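## Task

Scene 1: locate the object whose underside shows the letters E then F, reading left to right, and place it alone in the tray, lying flat on the tray floor. No other object may be in the tray or have fallen off the table near it. Everything must hold without the robot; if any condition fails, the scene counts as not done.

## Robot and tools

Robot: two 6-joint arms with parallel grippers, left_arm and right_arm, mounted on opposite sides of a table. Both are driven at once by tool calls. The names are only labels and do not say which side of an image an arm appears on. Bases in the scene frame: left_arm at (+0.103, +0.481, +0.120) m, quat_wxyz (+0.444, 0, 0, -0.896). right_arm at (-0.061, -0.438, +0.109) m, quat_wxyz (+0.641, 0, 0, +0.767).

Scene frame: the origin is the table centre and +z points up. The table surface is at z = +0.020 m. left_arm stands on the +y side. Result lines report each gripper's end_effector_position in metres, its end_effector_quat_wxyz, and its velocities (m/s, rad/s) in this frame. That position is the point between the finger pads, 3 to 4 cm short of the fingertips, and it gets less accurate at long reach. In the gripper's own axes the fingers point along +x and close along y.

Motion row, shared by execute_actions and move: one list of 14 numbers, each in [-1, 1]. The first 7 are left_arm: dx, dy, dz, rx, ry, rz, opening. The last 7 are right_arm in the same order. dx..rz are an offset in that gripper's own axes, measured from its pose in the latest result that showed it. For a later call within the same reply, or before any result in this scene, they are measured from where the robot is when the action begins. A value of 1.0 means 0.6 m of translation or 180 degrees of rotation. rx, ry, rz form a single rotation vector. Opening is absolute, not an offset: +1 is fully open (0.088 m) and about -0.80 is where empty fingers touch; values below that do nothing further. Fully closing takes at least 0.5 s. An arm that should not move must still receive a full row. In a reply's first call, give it the offset back to where it should be; in later calls give zeros, along with the opening it should keep. Zero offsets are not a pause: they pull the arm back to the reference pose.

execute_actions(actions, pictures): actions holds at most one item. An empty list [] only returns the state. {"rows": [[14 numbers], ...], "steps": n} runs 1 to 15 steps of 1/30 s, default 15. Each row is used for one step and the last row repeats to fill the count. Every row is measured from the same reference pose, not from the row before it. {"steps": n} with no rows is a wait of up to 300 steps, counted from the previous result, so your reply time is included. pictures defaults to true. If a call is refused, nothing is sent.

move(target, speed): target is one 14-number row as above. Each gripper travels a straight line toward its target, and both paths finish together in 0.5 to 10 s; anything longer is stopped at 10 s. speed is in m/s, 0.002 to 0.5, default 0.25, and rotation is capped at twice that in rad/s. Paths ignore obstacles and the other arm, may overshoot speed, and lag behind. Openings are applied when the move starts. The result adds a move: line giving the outcome (done, off_target, moving, held, fault), any limits (paced = the pose was clipped; held = a check blocked steps, after which the arm may jump fast), and each gripper's remaining distance.

wait(seconds): 0 to 10 s, sends nothing new. zoom_image(camera, region [x0,y0,x1,y1] in pixels, at most 504x504): gives a closer view of the latest image from cam_head_left, cam_head_right, cam_left_wrist or cam_right_wrist. Use it to read the letters on objects. read_manual gives only licence text. finished_scene(scene) ends scene 1 or 2 for good and reports the grade; replying without any tool call ends all scenes.

Controller: on every step the commanded pose is clipped to within 70 mm and 16 degrees of the measured pose, and position takes priority over orientation. After an action the arm carries on only to the last clipped pose, so a distant goal needs several calls. Friction can leave the gripper short or slightly tilted, so check each result and correct. HELD marks steps that were not sent. A pose unreachable line names an arm whose command was changed by the clearance check. The Hand target line shows where the controller is now steering each arm.

Gripping: grip_measured uses the same scale as opening. To hold something, command about 0.07 below its reading; a smaller margin grips more lightly. A squeezed part reads up to 0.061 narrower than the real width. Parts thinner than about 3 mm are held with less force. Pads produce roughly 34 to 49 N each. The held part may be pulled on briefly now and then.

Avoid: knocking anything off the table, which fails the scene; letting the arms collide or push on each other; fast or deep pushes into contact, since speed and depth both raise the force; drops and slams. Exceeding a joint load limit (waist 16.8, shoulder 20.8, elbow 20.8, wrist pitch 5.49, wrist yaw 5.47, wrist roll 5.13 N m, held weight included) freezes that arm for 10 s. Holding loads warms the motors: a MOTOR HOT warning appears from 50 °C, and at 95 °C the arm is held still, possibly losing power later. Release the object so it lies flat in the tray before finishing.

Each tool is called after "Emit:" as name(argument=value, ...) on one line, values as JSON.

## Session

Emit:
execute_actions(actions=[])

Scene clock: 0.00 s of 4730.00 s.
left_arm: end_effector_position=(-0.1654, +0.2709, +0.2265) grip_measured=-0.790 end_effector_quat_wxyz=(+0.159, +0.565, -0.002, -0.809) end_effector_velocity=(+0.001, +0.002, -0.001) end_effector_angular_velocity=(+0.001, -0.008, +0.002) | right_arm: end_effector_position=(+0.0479, -0.0694, +0.2337) grip_measured=-0.790 end_effector_quat_wxyz=(+0.780, -0.125, +0.613, -0.016) end_effector_velocity=(+0.002, +0.000, -0.000) end_effector_angular_velocity=(+0.007, +0.007, -0.001)
Joint positions: left_arm=[-0.263  1.525  1.04  -0.67  -0.015  0.435  0.   ] | right_arm=[-0.357  2.124  1.912 -1.495  0.279  1.255  0.   ]
Joint velocities: left_arm=[-0.007 -0.002 -0.002 -0.007 -0.007 -0.007 -0.   ] | right_arm=[-0.007 -0.002 -0.002  0.007 -0.007 -0.007 -0.   ]
Heat: left arm: hottest elbow 27 °C (+0.0 °C/min); right arm: hottest waist 27 °C (+0.0 °C/min).
Hand target (left_arm): -0.165, +0.271, +0.227; -0.159, -0.565, +0.002, +0.809
Hand target (right_arm): +0.048, -0.069, +0.234; +0.780, -0.125, +0.613, -0.016

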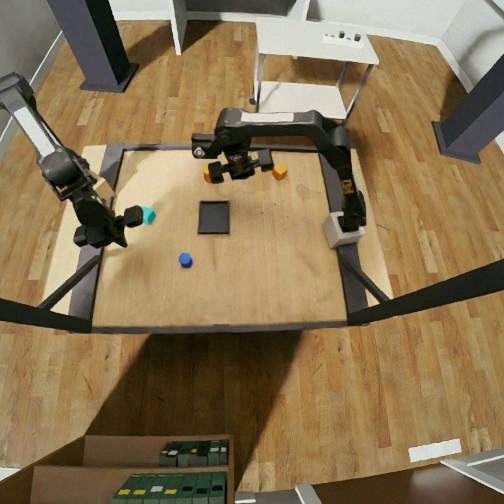

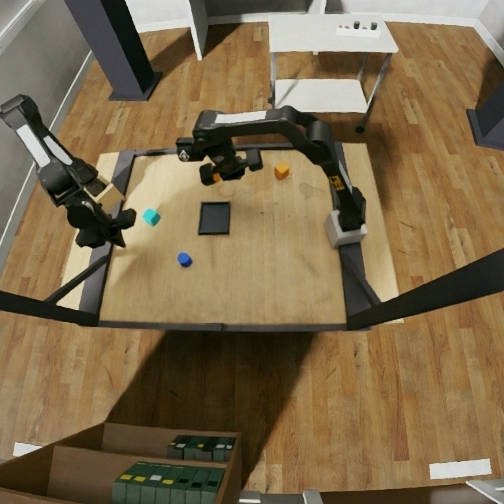

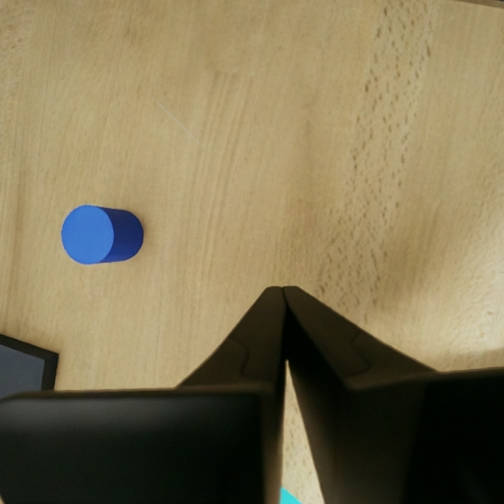

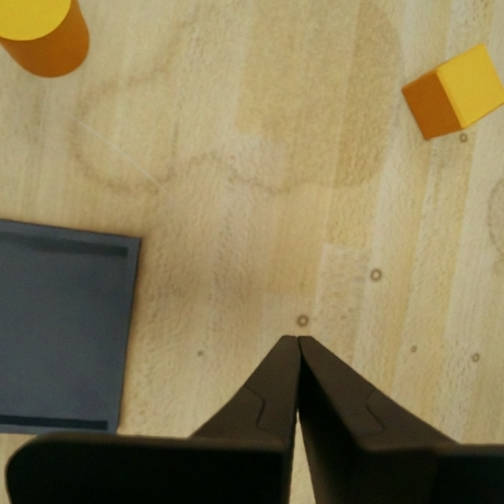

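Emit:
zoom_image(camera="cam_head_left", region=[60, 120, 380, 340])

Emit:
zoom_image(camera="cam_head_right", region=[60, 120, 380, 340])

Region (60, 120, 380, 340) of cam_head_left's 504x504 image, scaled by 1.575, with more detail than that image has; it fills the top 346 rows of this view, and the rest is white.

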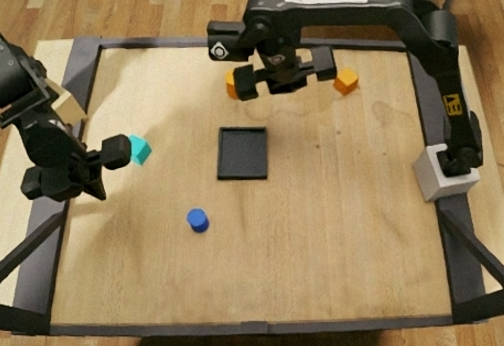

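Region (60, 120, 380, 340) of cam_head_right's 504x504 image, scaled by 1.575, with more detail than that image has; it fills the top 346 rows of this view, and the rest is white.

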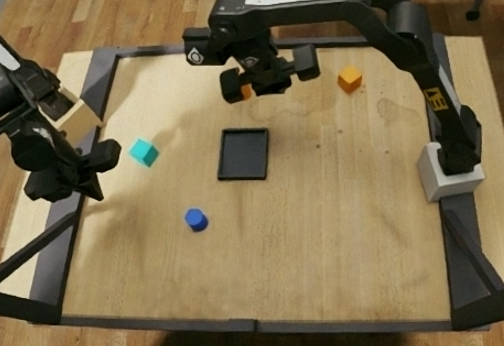

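Emit:
zoom_image(camera="cam_head_left", region=[120, 150, 300, 280])

Region (120, 150, 300, 280) of cam_head_left's 504x504 image, scaled by 2.800, with more detail than that image has.

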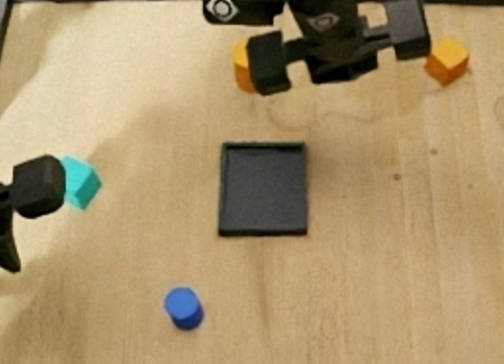

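Emit:
move(target=[0.0235,0.027,-0.264,-0.248,0.136,-0.010,1, 0.217,-0.245,0.140,-0.116,0.057,0.081,1], speed=0.3)

Scene clock: 34.97 s of 4730.00 s.
left_arm: end_effector_position=(-0.0233, +0.2775, +0.1637) grip_measured=+1.000 end_effector_quat_wxyz=(+0.346, +0.613, +0.338, -0.625) end_effector_velocity=(+0.002, +0.004, -0.002) end_effector_angular_velocity=(+0.018, -0.003, +0.010) | right_arm: end_effector_position=(+0.1808, -0.2190, +0.1634) grip_measured=+1.000 end_effector_quat_wxyz=(+0.687, -0.183, +0.680, +0.182) end_effector_velocity=(-0.002, -0.003, +0.003) end_effector_angular_velocity=(-0.003, +0.014, +0.015)
Joint positions: left_arm=[ 0.094  1.518  0.848 -0.881 -0.002  0.006  0.088] | right_arm=[-1.011  1.828  1.238 -0.973  0.006  0.216  0.088]
Joint velocities: left_arm=[ 0.002  0.002 -0.007 -0.007  0.007 -0.007  0.   ] | right_arm=[-0.007 -0.007  0.002 -0.022 -0.007 -0.022  0.   ]
Heat: left arm: hottest elbow 30 °C (+5.1 °C/min); right arm: hottest shoulder 34 °C (+12.0 °C/min).
Hand target (left_arm): -0.021, +0.281, +0.159; +0.342, +0.618, +0.346, -0.618
Hand target (right_arm): +0.180, -0.221, +0.161; +0.683, -0.183, +0.683, +0.183
Off the commanded pose (left_arm): 0.005 m, 1 deg.
Off the commanded pose (right_arm): 0.004 m, 1 deg.
After step 90, 29.93 s passed at rest.
move: done

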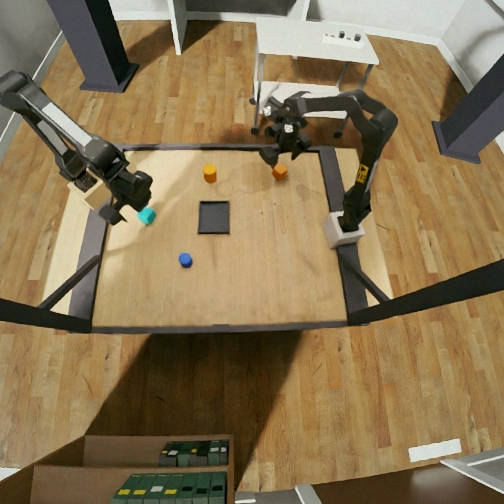

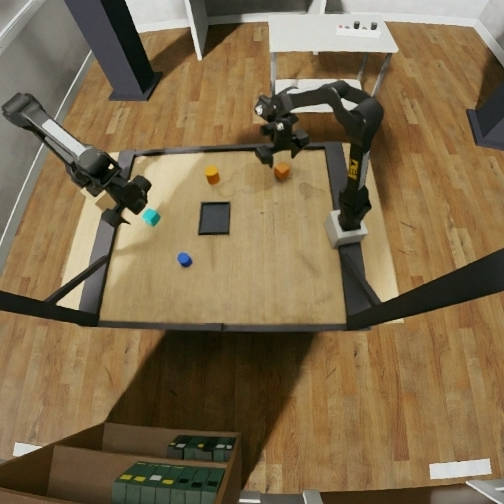

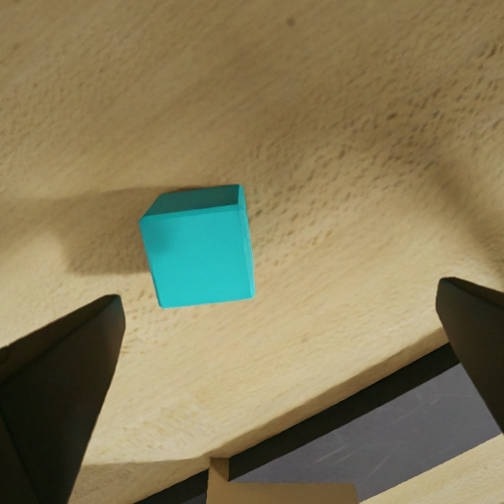

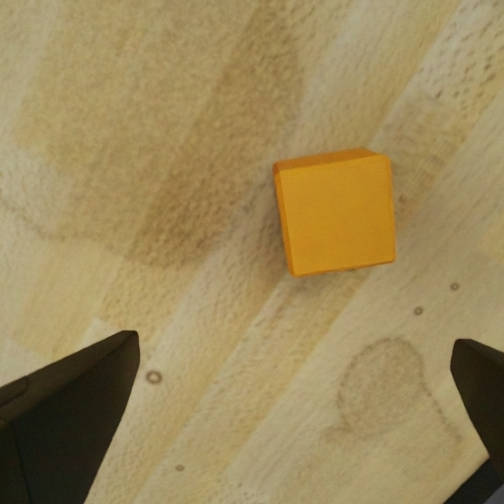

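Emit:
move(target=[0.09,0.052,-0.028,-0.022,0,0,1, 0.089,-0.0375,0.037,-0.05,0,0,1], speed=0.2)

Scene clock: 41.27 s of 4730.00 s.
left_arm: end_effector_position=(+0.0096, +0.2714, +0.1136) grip_measured=+1.000 end_effector_quat_wxyz=(+0.371, +0.596, +0.356, -0.616) end_effector_velocity=(+0.001, -0.002, -0.002) end_effector_angular_velocity=(-0.014, -0.002, -0.005) | right_arm: end_effector_position=(+0.2119, -0.2257, +0.1142) grip_measured=+1.000 end_effector_quat_wxyz=(+0.674, -0.235, +0.660, +0.235) end_effector_velocity=(-0.004, -0.002, -0.002) end_effector_angular_velocity=(-0.005, +0.018, +0.005)
Joint positions: left_arm=[ 0.231  1.584  0.678 -0.63  -0.002  0.072  0.088] | right_arm=[-1.086  1.967  1.213 -0.798  0.005 -0.014  0.088]
Joint velocities: left_arm=[ 0.002  0.002 -0.007  0.022 -0.007  0.007  0.   ] | right_arm=[-0.002  0.002 -0.007 -0.007 -0.007 -0.007  0.   ]
Heat: left arm: hottest elbow 30 °C (+4.4 °C/min); right arm: hottest shoulder 34 °C (+10.2 °C/min).
Hand target (left_arm): +0.011, +0.275, +0.109; +0.366, +0.601, +0.360, -0.613
Hand target (right_arm): +0.212, -0.228, +0.110; +0.670, -0.236, +0.663, +0.235
Off the commanded pose (left_arm): 0.005 m, 1 deg.
Off the commanded pose (right_arm): 0.004 m, 1 deg.
After step 90, 2.37 s passed at rest.
move: done

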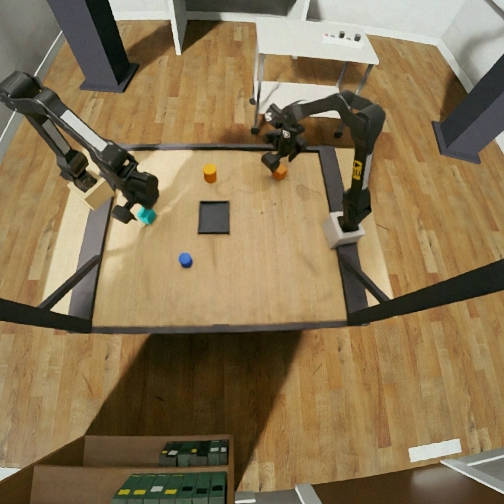

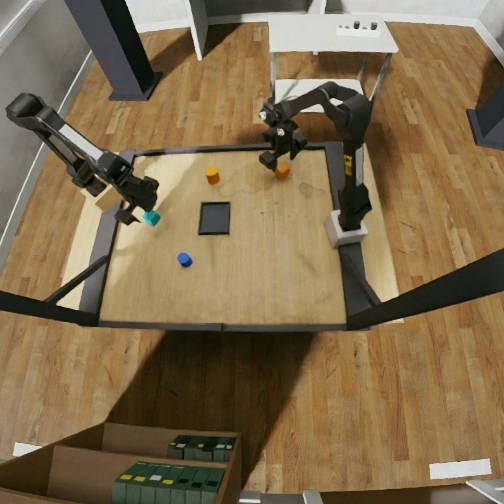

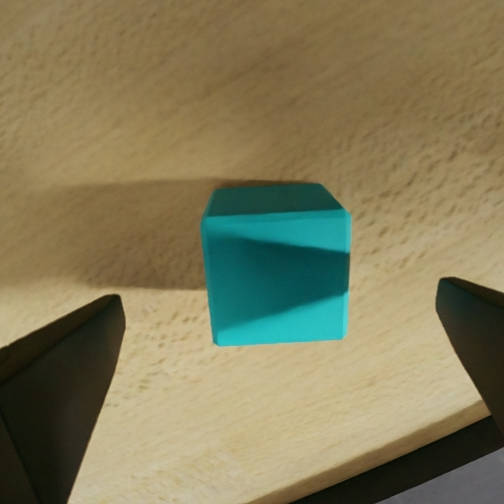

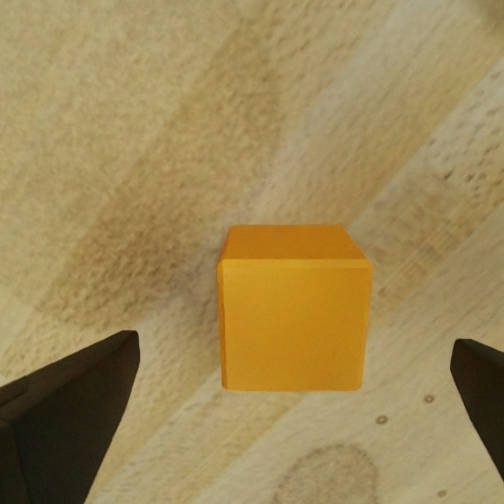

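Emit:
move(target=[0.086,0,0,0,0,0,1, 0.087,0,0,0,0,0,1], speed=0.1)

Emit:
execute_actions(actions=[{"rows":[[0,0,0,0,0,0,-0.1, 0,0,0,0,0,0,-0.1]],"steps":15}])

Scene clock: 45.27 s of 4730.00 s.
left_arm: end_effector_position=(+0.0073, +0.2660, +0.0664) grip_measured=+1.000 end_effector_quat_wxyz=(+0.375, +0.592, +0.352, -0.621) end_effector_velocity=(+0.002, +0.003, -0.002) end_effector_angular_velocity=(+0.013, -0.013, +0.005) | right_arm: end_effector_position=(+0.2145, -0.2238, +0.0661) grip_measured=+1.000 end_effector_quat_wxyz=(+0.677, -0.234, +0.656, +0.237) end_effector_velocity=(-0.002, -0.002, -0.001) end_effector_angular_velocity=(-0.002, +0.014, +0.005)
Joint positions: left_arm=[ 0.231  1.756  0.61  -0.373 -0.002  0.072  0.088] | right_arm=[-1.086  2.073  1.147 -0.615  0.005 -0.015  0.088]
Joint velocities: left_arm=[-0.002  0.007 -0.002 -0.007 -0.007 -0.007  0.   ] | right_arm=[-0.002  0.002 -0.002 -0.007 -0.007 -0.007  0.   ]
Heat: left arm: hottest elbow 30 °C (+4.0 °C/min); right arm: hottest shoulder 34 °C (+9.3 °C/min).
Hand target (left_arm): +0.009, +0.270, +0.063; +0.371, +0.597, +0.356, -0.616
Hand target (right_arm): +0.213, -0.226, +0.062; +0.674, -0.235, +0.660, +0.235
Off the commanded pose (left_arm): 0.006 m, 1 deg.
Off the commanded pose (right_arm): 0.005 m, 1 deg.
After step 90, 0.03 s passed at rest.
move: done

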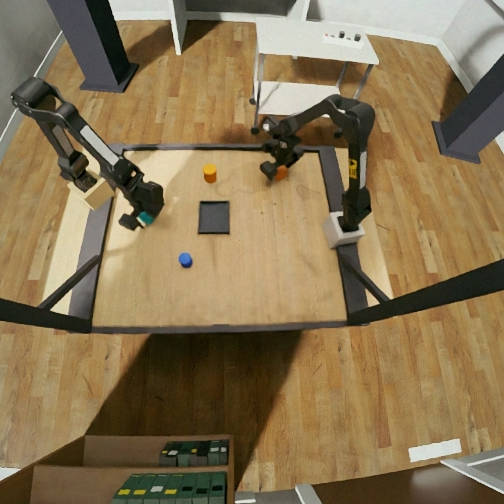

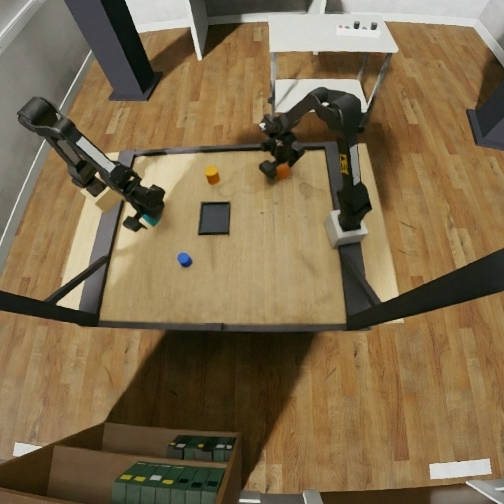

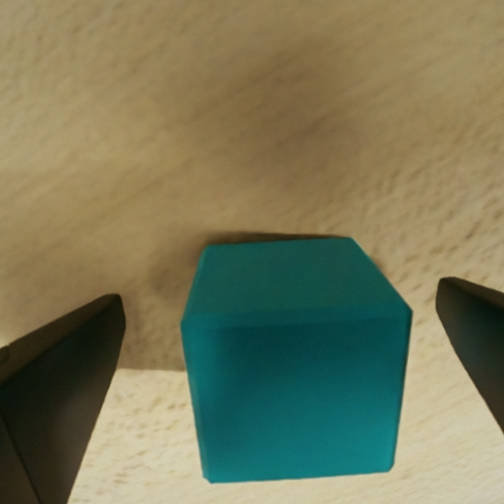

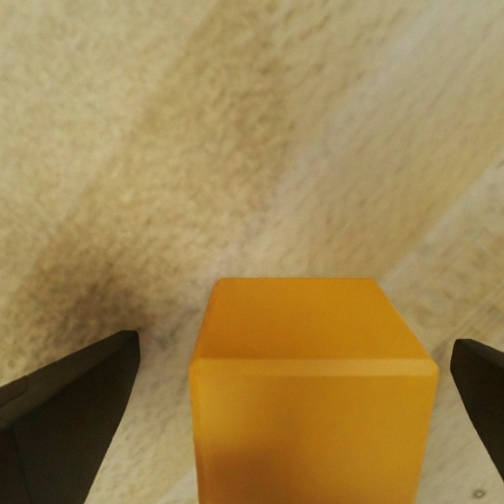

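Scene clock: 45.77 s of 4730.00 s.
left_arm: end_effector_position=(+0.0073, +0.2658, +0.0665) grip_measured=+0.078 end_effector_quat_wxyz=(+0.375, +0.592, +0.352, -0.621) end_effector_velocity=(-0.003, +0.004, +0.000) end_effector_angular_velocity=(+0.016, +0.017, +0.004) | right_arm: end_effector_position=(+0.2145, -0.2238, +0.0661) grip_measured=+0.086 end_effector_quat_wxyz=(+0.677, -0.234, +0.656, +0.237) end_effector_velocity=(-0.003, -0.004, +0.000) end_effector_angular_velocity=(-0.008, +0.022, -0.014)
Joint positions: left_arm=[ 0.231  1.756  0.61  -0.373 -0.002  0.072  0.043] | right_arm=[-1.086  2.073  1.147 -0.615  0.005 -0.015  0.043]
Joint velocities: left_arm=[-0.002 -0.002 -0.002 -0.007  0.022 -0.007 -0.   ] | right_arm=[-0.007 -0.002 -0.002 -0.022 -0.007  0.007 -0.   ]
Heat: left arm: hottest elbow 30 °C (+3.9 °C/min); right arm: hottest shoulder 34 °C (+9.2 °C/min).
Hand target (left_arm): +0.007, +0.266, +0.066; +0.375, +0.592, +0.352, -0.621
Hand target (right_arm): +0.215, -0.224, +0.066; +0.677, -0.234, +0.656, +0.237
Off the commanded pose (left_arm): 0.000 m, 0 deg.
Off the commanded pose (right_arm): 0.000 m, 0 deg.
Steps of this call (steps 1 to 15: all 15 steps of this action). Readings (end_effector_position):
1: left_arm (+0.0073, +0.2659, +0.0664) | right_arm (+0.2145, -0.2238, +0.0661)
2: left_arm (+0.0073, +0.2659, +0.0664) | right_arm (+0.2145, -0.2238, +0.0661)
4: left_arm (+0.0073, +0.2659, +0.0664) | right_arm (+0.2145, -0.2238, +0.0661)
8: left_arm (+0.0073, +0.2659, +0.0664) | right_arm (+0.2145, -0.2238, +0.0661)
15: the state above

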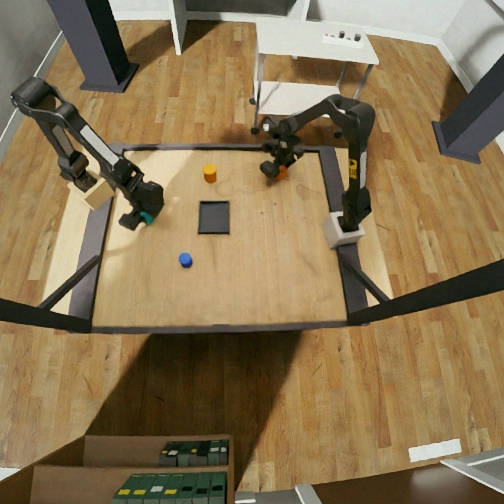

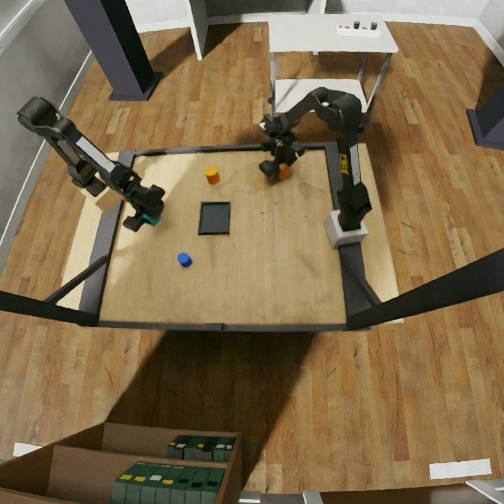

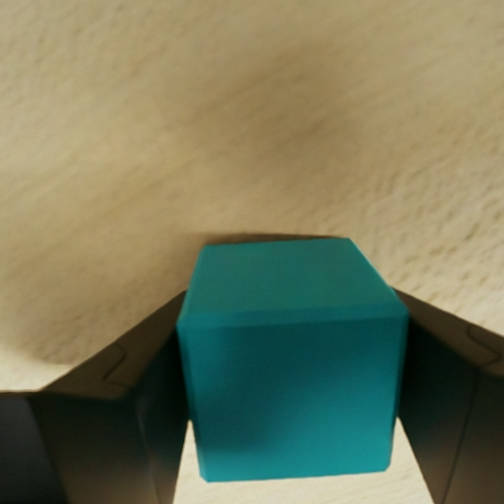

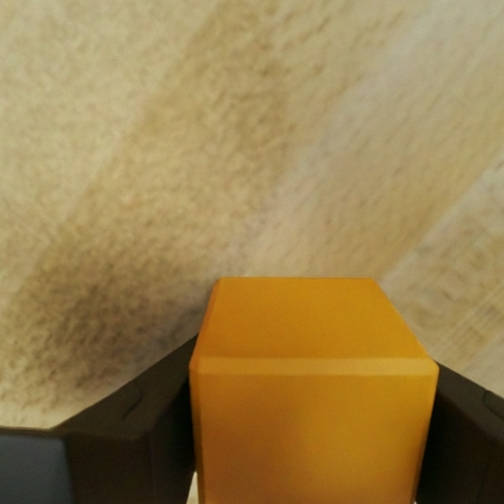

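Emit:
execute_actions(actions=[{"rows":[[0,0,0,0,0,0,-0.1, 0,0,0,0,0,0,-0.1]],"steps":6}], pictures=false)

Scene clock: 46.90 s of 4730.00 s.
left_arm: end_effector_position=(+0.0073, +0.2658, +0.0665) grip_measured=+0.078 end_effector_quat_wxyz=(+0.375, +0.592, +0.352, -0.621) end_effector_velocity=(+0.001, +0.002, +0.000) end_effector_angular_velocity=(+0.004, -0.009, +0.005) | right_arm: end_effector_position=(+0.2145, -0.2238, +0.0661) grip_measured=+0.086 end_effector_quat_wxyz=(+0.677, -0.234, +0.656, +0.237) end_effector_velocity=(-0.001, +0.002, +0.003) end_effector_angular_velocity=(+0.019, +0.011, +0.006)
Joint positions: left_arm=[ 0.231  1.756  0.61  -0.373 -0.002  0.072  0.043] | right_arm=[-1.086  2.073  1.147 -0.615  0.005 -0.015  0.043]
Joint velocities: left_arm=[-0.002 -0.002 -0.002 -0.007 -0.007 -0.007  0.   ] | right_arm=[-0.002 -0.007  0.002 -0.007 -0.022 -0.007 -0.   ]
Heat: left arm: hottest elbow 30 °C (+3.8 °C/min); right arm: hottest shoulder 34 °C (+9.0 °C/min).
Hand target (left_arm): +0.007, +0.266, +0.067; +0.375, +0.592, +0.352, -0.621
Hand target (right_arm): +0.214, -0.224, +0.066; +0.677, -0.234, +0.656, +0.237
Off the commanded pose (left_arm): 0.000 m, 0 deg.
Off the commanded pose (right_arm): 0.000 m, 0 deg.
Steps of this call (steps 1 to 28: nothing new was sent; steps 29 to 34: all 6 steps of this action). Readings (end_effector_position):
29: left_arm (+0.0073, +0.2658, +0.0665) | right_arm (+0.2145, -0.2238, +0.0661)
30: left_arm (+0.0073, +0.2658, +0.0665) | right_arm (+0.2145, -0.2238, +0.0661)
32: left_arm (+0.0073, +0.2658, +0.0665) | right_arm (+0.2145, -0.2238, +0.0661)
34: the state above

Emit:
move(target=[-0.346,0.156,0.182,-0.084,-0.413,0.069,-0.02, -0.363,0.381,-0.143,-0.187,-0.405,0.159,-0.02], speed=0.25)

Scene clock: 62.23 s of 4730.00 s.
left_arm: end_effector_position=(+0.0416, +0.1349, +0.2845) grip_measured=+0.078 end_effector_quat_wxyz=(+0.640, +0.076, +0.062, -0.762) end_effector_velocity=(+0.000, +0.000, +0.001) end_effector_angular_velocity=(-0.009, +0.022, +0.009) | right_arm: end_effector_position=(-0.0005, -0.1014, +0.2834) grip_measured=+0.086 end_effector_quat_wxyz=(+0.762, -0.064, +0.081, +0.639) end_effector_velocity=(-0.002, -0.001, -0.001) end_effector_angular_velocity=(+0.004, -0.021, +0.014)
Joint positions: left_arm=[ 0.474  1.228  0.376  0.656 -0.002  0.001  0.043] | right_arm=[-0.358  1.134  0.382  0.545 -0.006  0.004  0.043]
Joint velocities: left_arm=[-0.002  0.002 -0.007  0.022 -0.007 -0.022 -0.   ] | right_arm=[ 0.002  0.002 -0.012  0.022 -0.007 -0.022 -0.   ]
Heat: left arm: hottest elbow 30 °C (+2.0 °C/min); right arm: hottest shoulder 35 °C (+8.1 °C/min).
Hand target (left_arm): +0.043, +0.136, +0.279; +0.642, +0.080, +0.068, -0.759
Hand target (right_arm): -0.002, -0.102, +0.280; +0.762, -0.068, +0.080, +0.639
Off the commanded pose (left_arm): 0.004 m, 1 deg.
Off the commanded pose (right_arm): 0.004 m, 0 deg.
After step 90, 8.90 s passed at rest.
move: done

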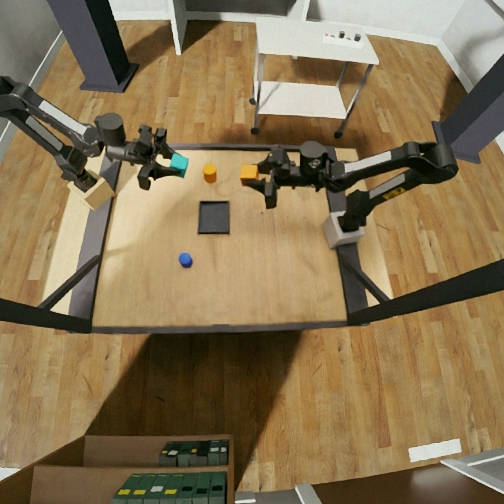

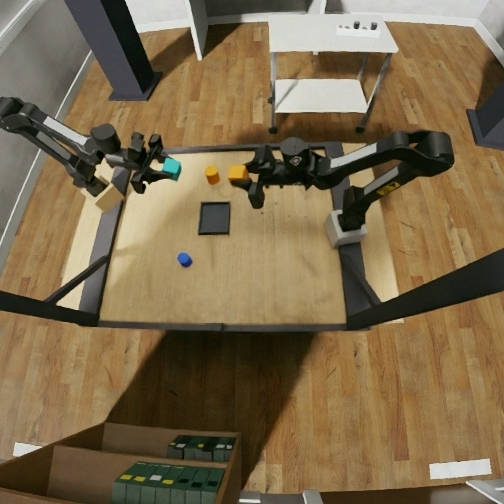

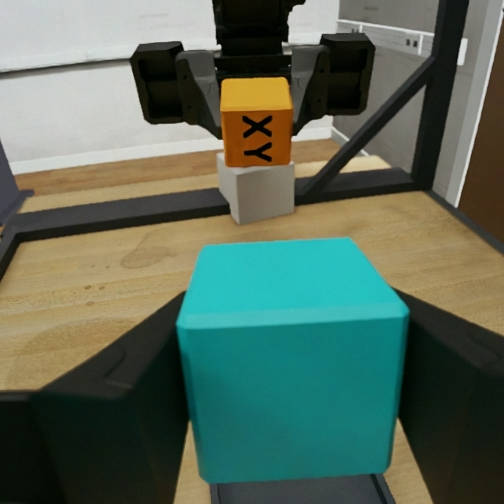

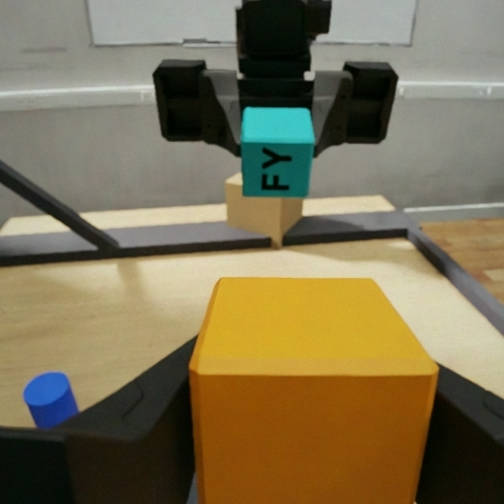

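Emit:
move(target=[-0.130,-0.1575,-0.377,0.102,0.4316,-0.085,-0.02, 0.0565,-0.293,-0.336,0.129,0.4247,-0.107,-0.02], speed=0.25)

Emit:
zoom_image(camera="cam_head_left", region=[120, 130, 320, 280])

Scene clock: 78.37 s of 4730.00 s.
left_arm: end_effector_position=(-0.0284, +0.2690, +0.0810) grip_measured=+0.078 end_effector_quat_wxyz=(+0.344, +0.618, +0.336, -0.622) end_effector_velocity=(+0.002, +0.006, -0.003) end_effector_angular_velocity=(+0.023, -0.005, +0.005) | right_arm: end_effector_position=(+0.1671, -0.1407, +0.0780) grip_measured=+0.086 end_effector_quat_wxyz=(+0.634, -0.310, +0.635, +0.315) end_effector_velocity=(-0.005, -0.004, -0.001) end_effector_angular_velocity=(-0.024, +0.028, +0.010)
Joint positions: left_arm=[ 0.092  1.774  0.724 -0.51  -0.008  0.009  0.043] | right_arm=[-0.836  2.144  1.324 -0.749 -0.008 -0.002  0.043]
Joint velocities: left_arm=[-0.002  0.007 -0.007 -0.007  0.007 -0.007 -0.   ] | right_arm=[ 0.002  0.007  0.007 -0.037 -0.007 -0.007 -0.   ]
Heat: left arm: hottest elbow 31 °C (+2.0 °C/min); right arm: hottest shoulder 32 °C (+1.0 °C/min).
Hand target (left_arm): -0.030, +0.270, +0.079; +0.341, +0.620, +0.340, -0.620
Hand target (right_arm): +0.170, -0.141, +0.077; +0.635, -0.309, +0.636, +0.311
Off the commanded pose (left_arm): 0.004 m, 1 deg.
Off the commanded pose (right_arm): 0.003 m, 1 deg.
After step 90, 9.70 s passed at rest.
move: done

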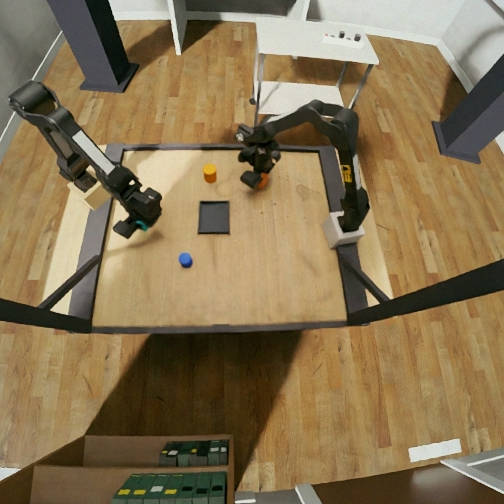

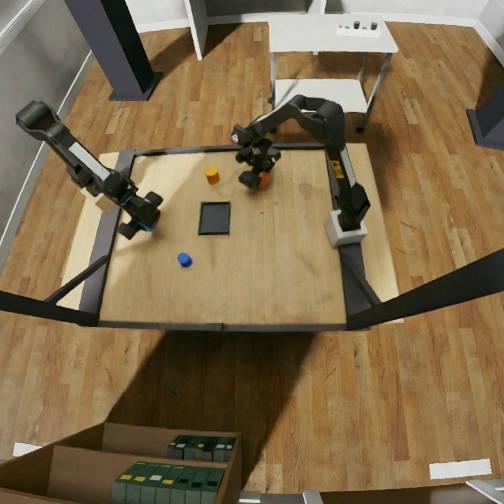

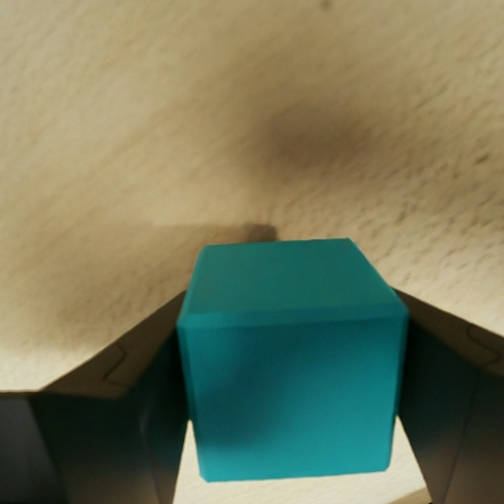

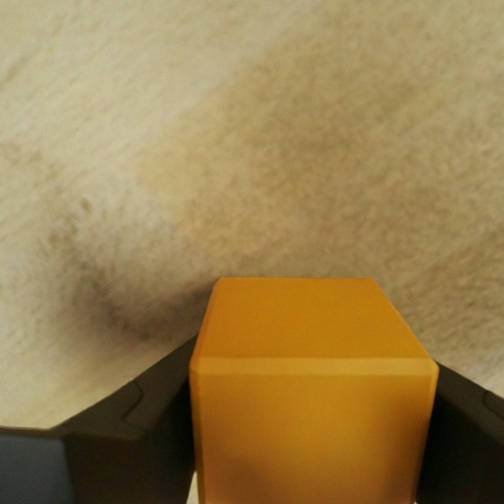

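Region (120, 130, 320, 280) of cam_head_left's 504x504 image, scaled by 2.520, with more detail than that image has; it fills the top 378 rows of this view, and the rest is white.

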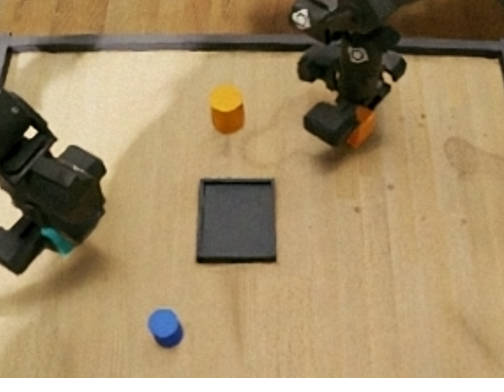

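Emit:
move(target=[0.028,0,0,0,0,0,-0.02, 0.024,0,0,0,0,0,-0.02], speed=0.04)

Emit:
execute_actions(actions=[{"rows":[[0,0,0,0,0,0,1, 0,0,0,0,0,0,1]],"steps":12}])

Scene clock: 80.20 s of 4730.00 s.
left_arm: end_effector_position=(-0.0307, +0.2654, +0.0685) grip_measured=+0.078 end_effector_quat_wxyz=(+0.347, +0.613, +0.333, -0.627) end_effector_velocity=(+0.000, +0.003, -0.001) end_effector_angular_velocity=(+0.014, -0.000, +0.005) | right_arm: end_effector_position=(+0.1689, -0.1384, +0.0681) grip_measured=+0.086 end_effector_quat_wxyz=(+0.637, -0.308, +0.631, +0.317) end_effector_velocity=(-0.002, -0.002, -0.001) end_effector_angular_velocity=(-0.005, +0.013, -0.010)
Joint positions: left_arm=[ 0.092  1.819  0.71  -0.434 -0.007  0.009  0.043] | right_arm=[-0.836  2.166  1.313 -0.705 -0.008 -0.002  0.043]
Joint velocities: left_arm=[-0.002  0.002 -0.002 -0.007  0.007 -0.007 -0.   ] | right_arm=[-0.002  0.002 -0.002 -0.007 -0.007  0.007 -0.   ]
Heat: left arm: hottest elbow 30 °C (+0.0 °C/min); right arm: hottest shoulder 32 °C (+1.0 °C/min).
Hand target (left_arm): -0.028, +0.269, +0.064; +0.344, +0.618, +0.336, -0.622
Hand target (right_arm): +0.167, -0.141, +0.064; +0.634, -0.310, +0.635, +0.315
Off the commanded pose (left_arm): 0.006 m, 1 deg.
Off the commanded pose (right_arm): 0.005 m, 1 deg.
move: done

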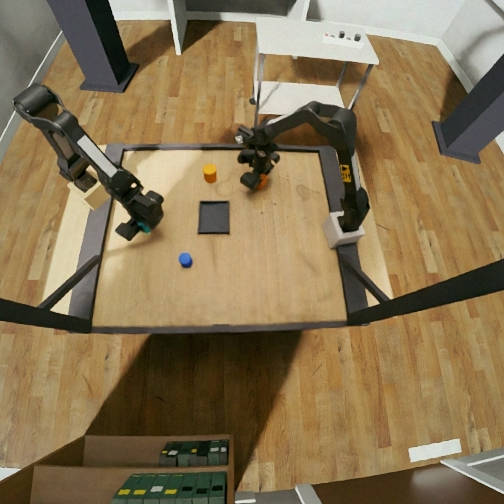

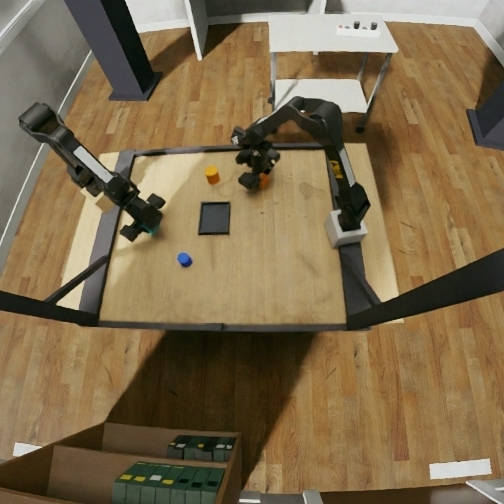

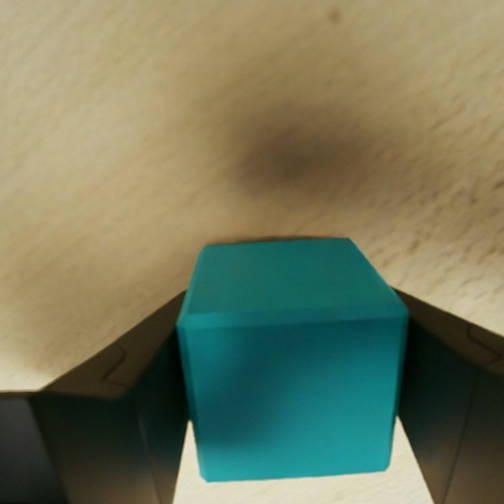

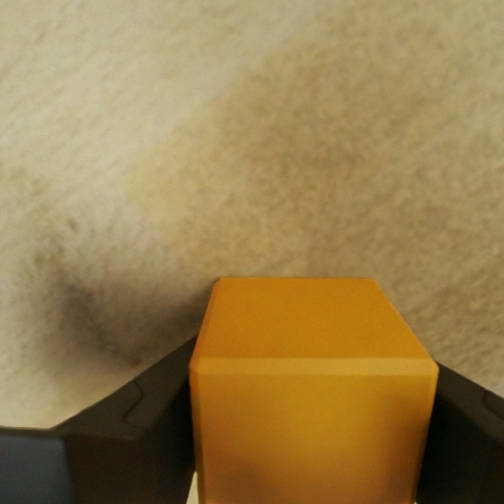

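Scene clock: 80.60 s of 4730.00 s.
left_arm: end_effector_position=(-0.0307, +0.2654, +0.0685) grip_measured=+0.974 end_effector_quat_wxyz=(+0.347, +0.613, +0.333, -0.627) end_effector_velocity=(-0.001, +0.002, +0.001) end_effector_angular_velocity=(+0.006, +0.006, +0.019) | right_arm: end_effector_position=(+0.1689, -0.1384, +0.0681) grip_measured=+0.973 end_effector_quat_wxyz=(+0.637, -0.308, +0.631, +0.317) end_effector_velocity=(+0.000, -0.003, +0.000) end_effector_angular_velocity=(-0.010, -0.001, +0.005)
Joint positions: left_arm=[ 0.092  1.819  0.71  -0.434 -0.007  0.009  0.087] | right_arm=[-0.836  2.166  1.313 -0.705 -0.008 -0.002  0.087]
Joint velocities: left_arm=[-0.002 -0.007 -0.002 -0.007  0.007 -0.022  0.014] | right_arm=[-0.002 -0.002 -0.002 -0.007  0.007 -0.007  0.014]
Heat: left arm: hottest elbow 30 °C (+0.0 °C/min); right arm: hottest shoulder 32 °C (+1.0 °C/min).
Hand target (left_arm): -0.031, +0.265, +0.069; +0.347, +0.613, +0.333, -0.627
Hand target (right_arm): +0.169, -0.138, +0.068; +0.637, -0.308, +0.631, +0.317
Off the commanded pose (left_arm): 0.000 m, 0 deg.
Off the commanded pose (right_arm): 0.000 m, 0 deg.
Steps of this call (steps 1 to 12: all 12 steps of this action). Readings (end_effector_position):
1: left_arm (-0.0307, +0.2654, +0.0685) | right_arm (+0.1689, -0.1384, +0.0681)
2: left_arm (-0.0307, +0.2654, +0.0685) | right_arm (+0.1689, -0.1384, +0.0681)
4: left_arm (-0.0307, +0.2654, +0.0685) | right_arm (+0.1689, -0.1384, +0.0681)
8: left_arm (-0.0307, +0.2654, +0.0685) | right_arm (+0.1689, -0.1384, +0.0681)
12: the state above

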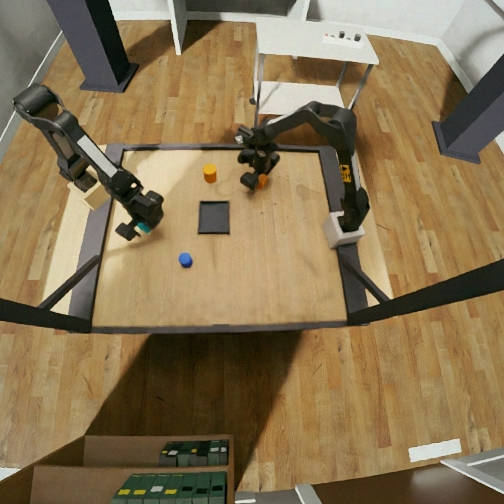

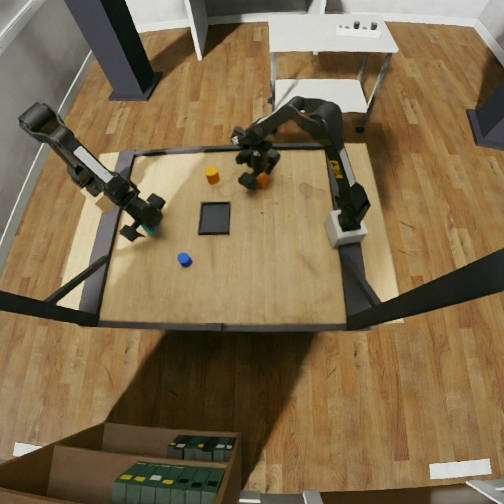

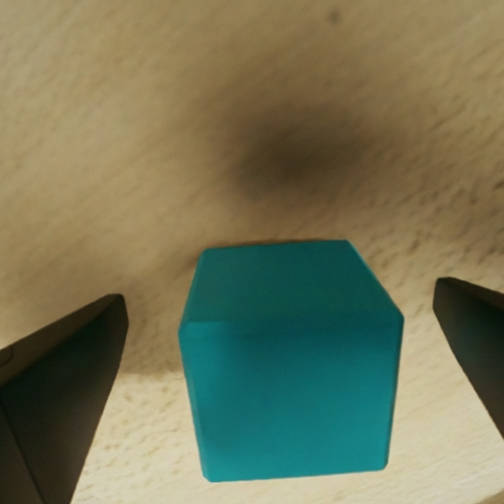

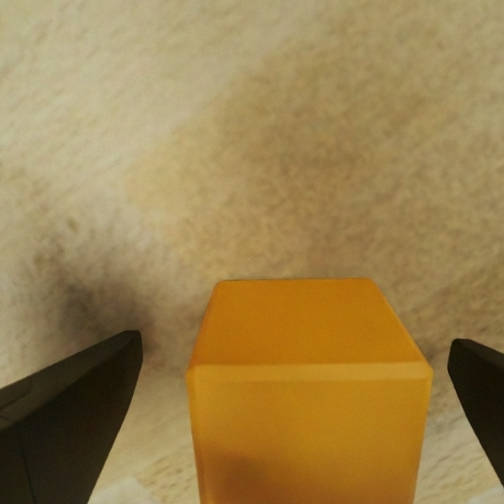

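Emit:
move(target=[-0.1,0,0,0,0,0,1, -0.1,0,0,0,0,0,1], speed=0.25)

Scene clock: 86.23 s of 4730.00 s.
left_arm: end_effector_position=(-0.0285, +0.2689, +0.1245) grip_measured=+1.000 end_effector_quat_wxyz=(+0.345, +0.617, +0.335, -0.623) end_effector_velocity=(-0.002, +0.002, +0.004) end_effector_angular_velocity=(+0.006, +0.005, -0.015) | right_arm: end_effector_position=(+0.1667, -0.1413, +0.1224) grip_measured=+1.000 end_effector_quat_wxyz=(+0.633, -0.310, +0.636, +0.314) end_effector_velocity=(-0.003, -0.007, -0.001) end_effector_angular_velocity=(-0.026, +0.011, -0.010)
Joint positions: left_arm=[ 0.092  1.644  0.796 -0.708 -0.007  0.009  0.088] | right_arm=[-0.836  2.063  1.394 -0.904 -0.008 -0.002  0.088]
Joint velocities: left_arm=[-0.007 -0.012  0.007 -0.022  0.007  0.007  0.   ] | right_arm=[-0.002 -0.002 -0.007 -0.022  0.007  0.007  0.   ]
Heat: left arm: hottest elbow 30 °C (+0.0 °C/min); right arm: hottest shoulder 34 °C (+1.0 °C/min).
Hand target (left_arm): -0.030, +0.267, +0.128; +0.347, +0.613, +0.333, -0.627
Hand target (right_arm): +0.169, -0.139, +0.128; +0.637, -0.308, +0.631, +0.317
Off the commanded pose (left_arm): 0.005 m, 1 deg.
Off the commanded pose (right_arm): 0.006 m, 1 deg.
After step 90, 1.73 s passed at rest.
move: done

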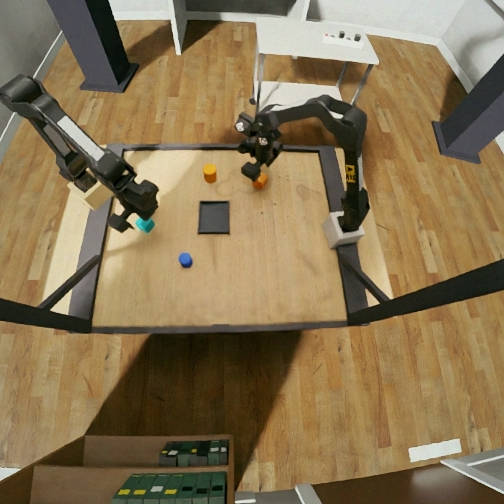

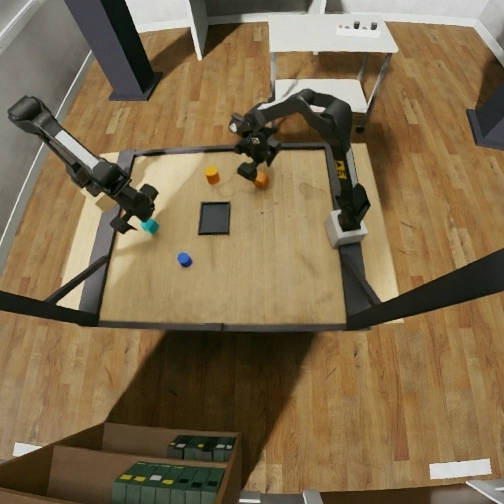

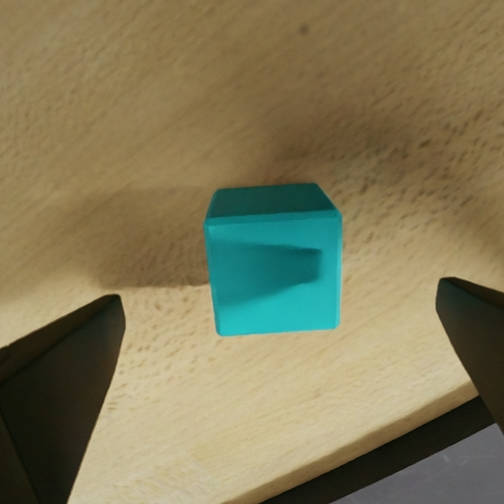

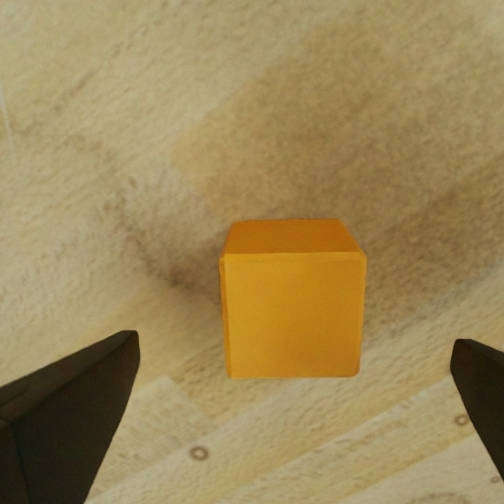

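Emit:
move(target=[-0.055,-0.069,0.355,0.027,0,0,1, -0.0555,0.134,0.247,-0.049,-0.111,0.006,1], speed=0.3)

Scene clock: 95.80 s of 4730.00 s.
left_arm: end_effector_position=(-0.1769, +0.1106, +0.1694) grip_measured=+1.000 end_effector_quat_wxyz=(+0.323, +0.623, +0.308, -0.642) end_effector_velocity=(+0.002, -0.002, +0.005) end_effector_angular_velocity=(+0.000, -0.028, +0.006) | right_arm: end_effector_position=(+0.1929, +0.0237, +0.1573) grip_measured=+1.000 end_effector_quat_wxyz=(+0.705, -0.289, +0.495, +0.417) end_effector_velocity=(-0.001, +0.002, +0.005) end_effector_angular_velocity=(+0.018, +0.017, -0.002)
Joint positions: left_arm=[ 0.001  2.352  2.019 -1.204 -0.007 -0.002  0.088] | right_arm=[-0.682  2.337  1.935 -0.819 -0.004  0.003  0.088]
Joint velocities: left_arm=[-0.002  0.017  0.051 -0.051 -0.022 -0.007  0.   ] | right_arm=[-0.002 -0.002  0.012 -0.007 -0.022  0.007  0.   ]
Heat: left arm: hottest elbow 31 °C (+1.0 °C/min); right arm: hottest shoulder 36 °C (+2.0 °C/min).
Hand target (left_arm): -0.177, +0.111, +0.162; +0.319, +0.631, +0.308, -0.637
Hand target (right_arm): +0.194, +0.025, +0.155; +0.705, -0.293, +0.494, +0.417
Off the commanded pose (left_arm): 0.009 m, 1 deg.
Off the commanded pose (right_arm): 0.002 m, 0 deg.
After step 90, 5.20 s passed at rest.
move: off_target (left_arm)

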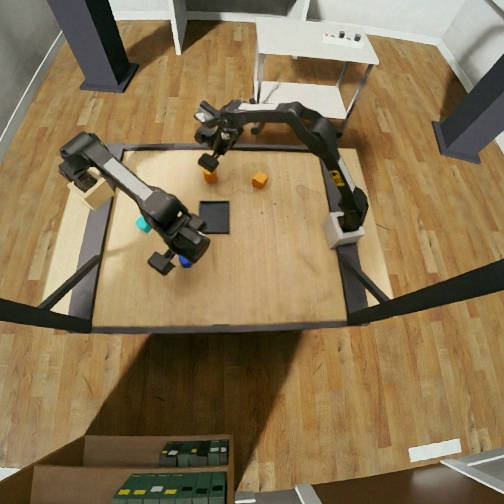

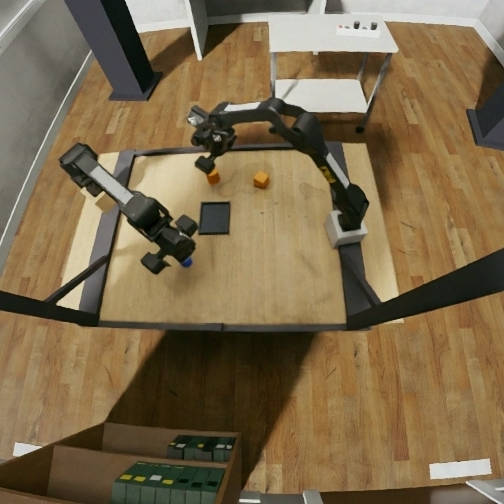

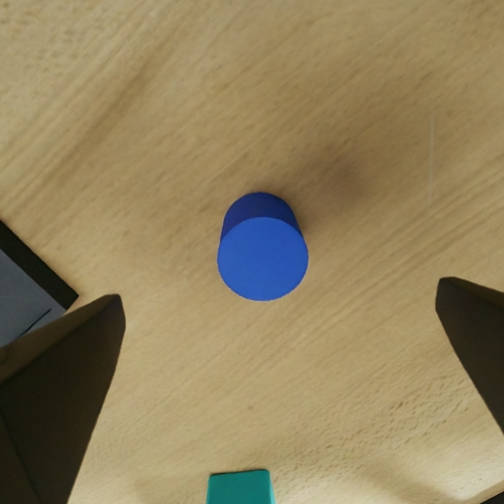

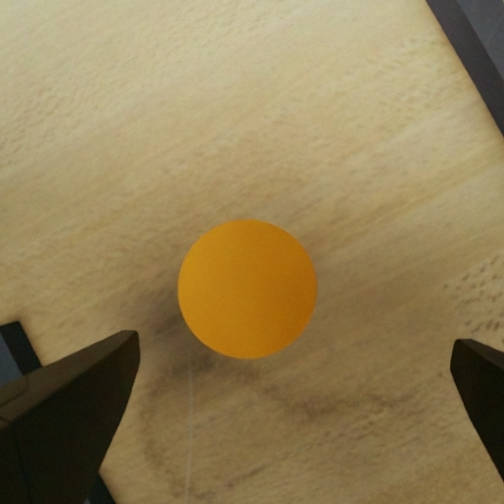

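Emit:
zoom_image(camera="cam_head_right", region=[170, 140, 290, 230])

Region (170, 140, 290, 230) of cam_head_right's 504x504 image, scaled by 4.200, with more detail than that image has; it fills the top 378 rows of this view, and the rest is white.

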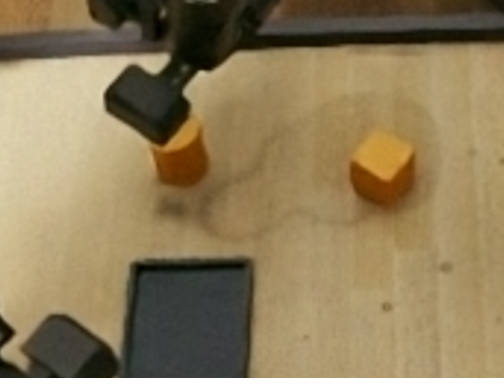

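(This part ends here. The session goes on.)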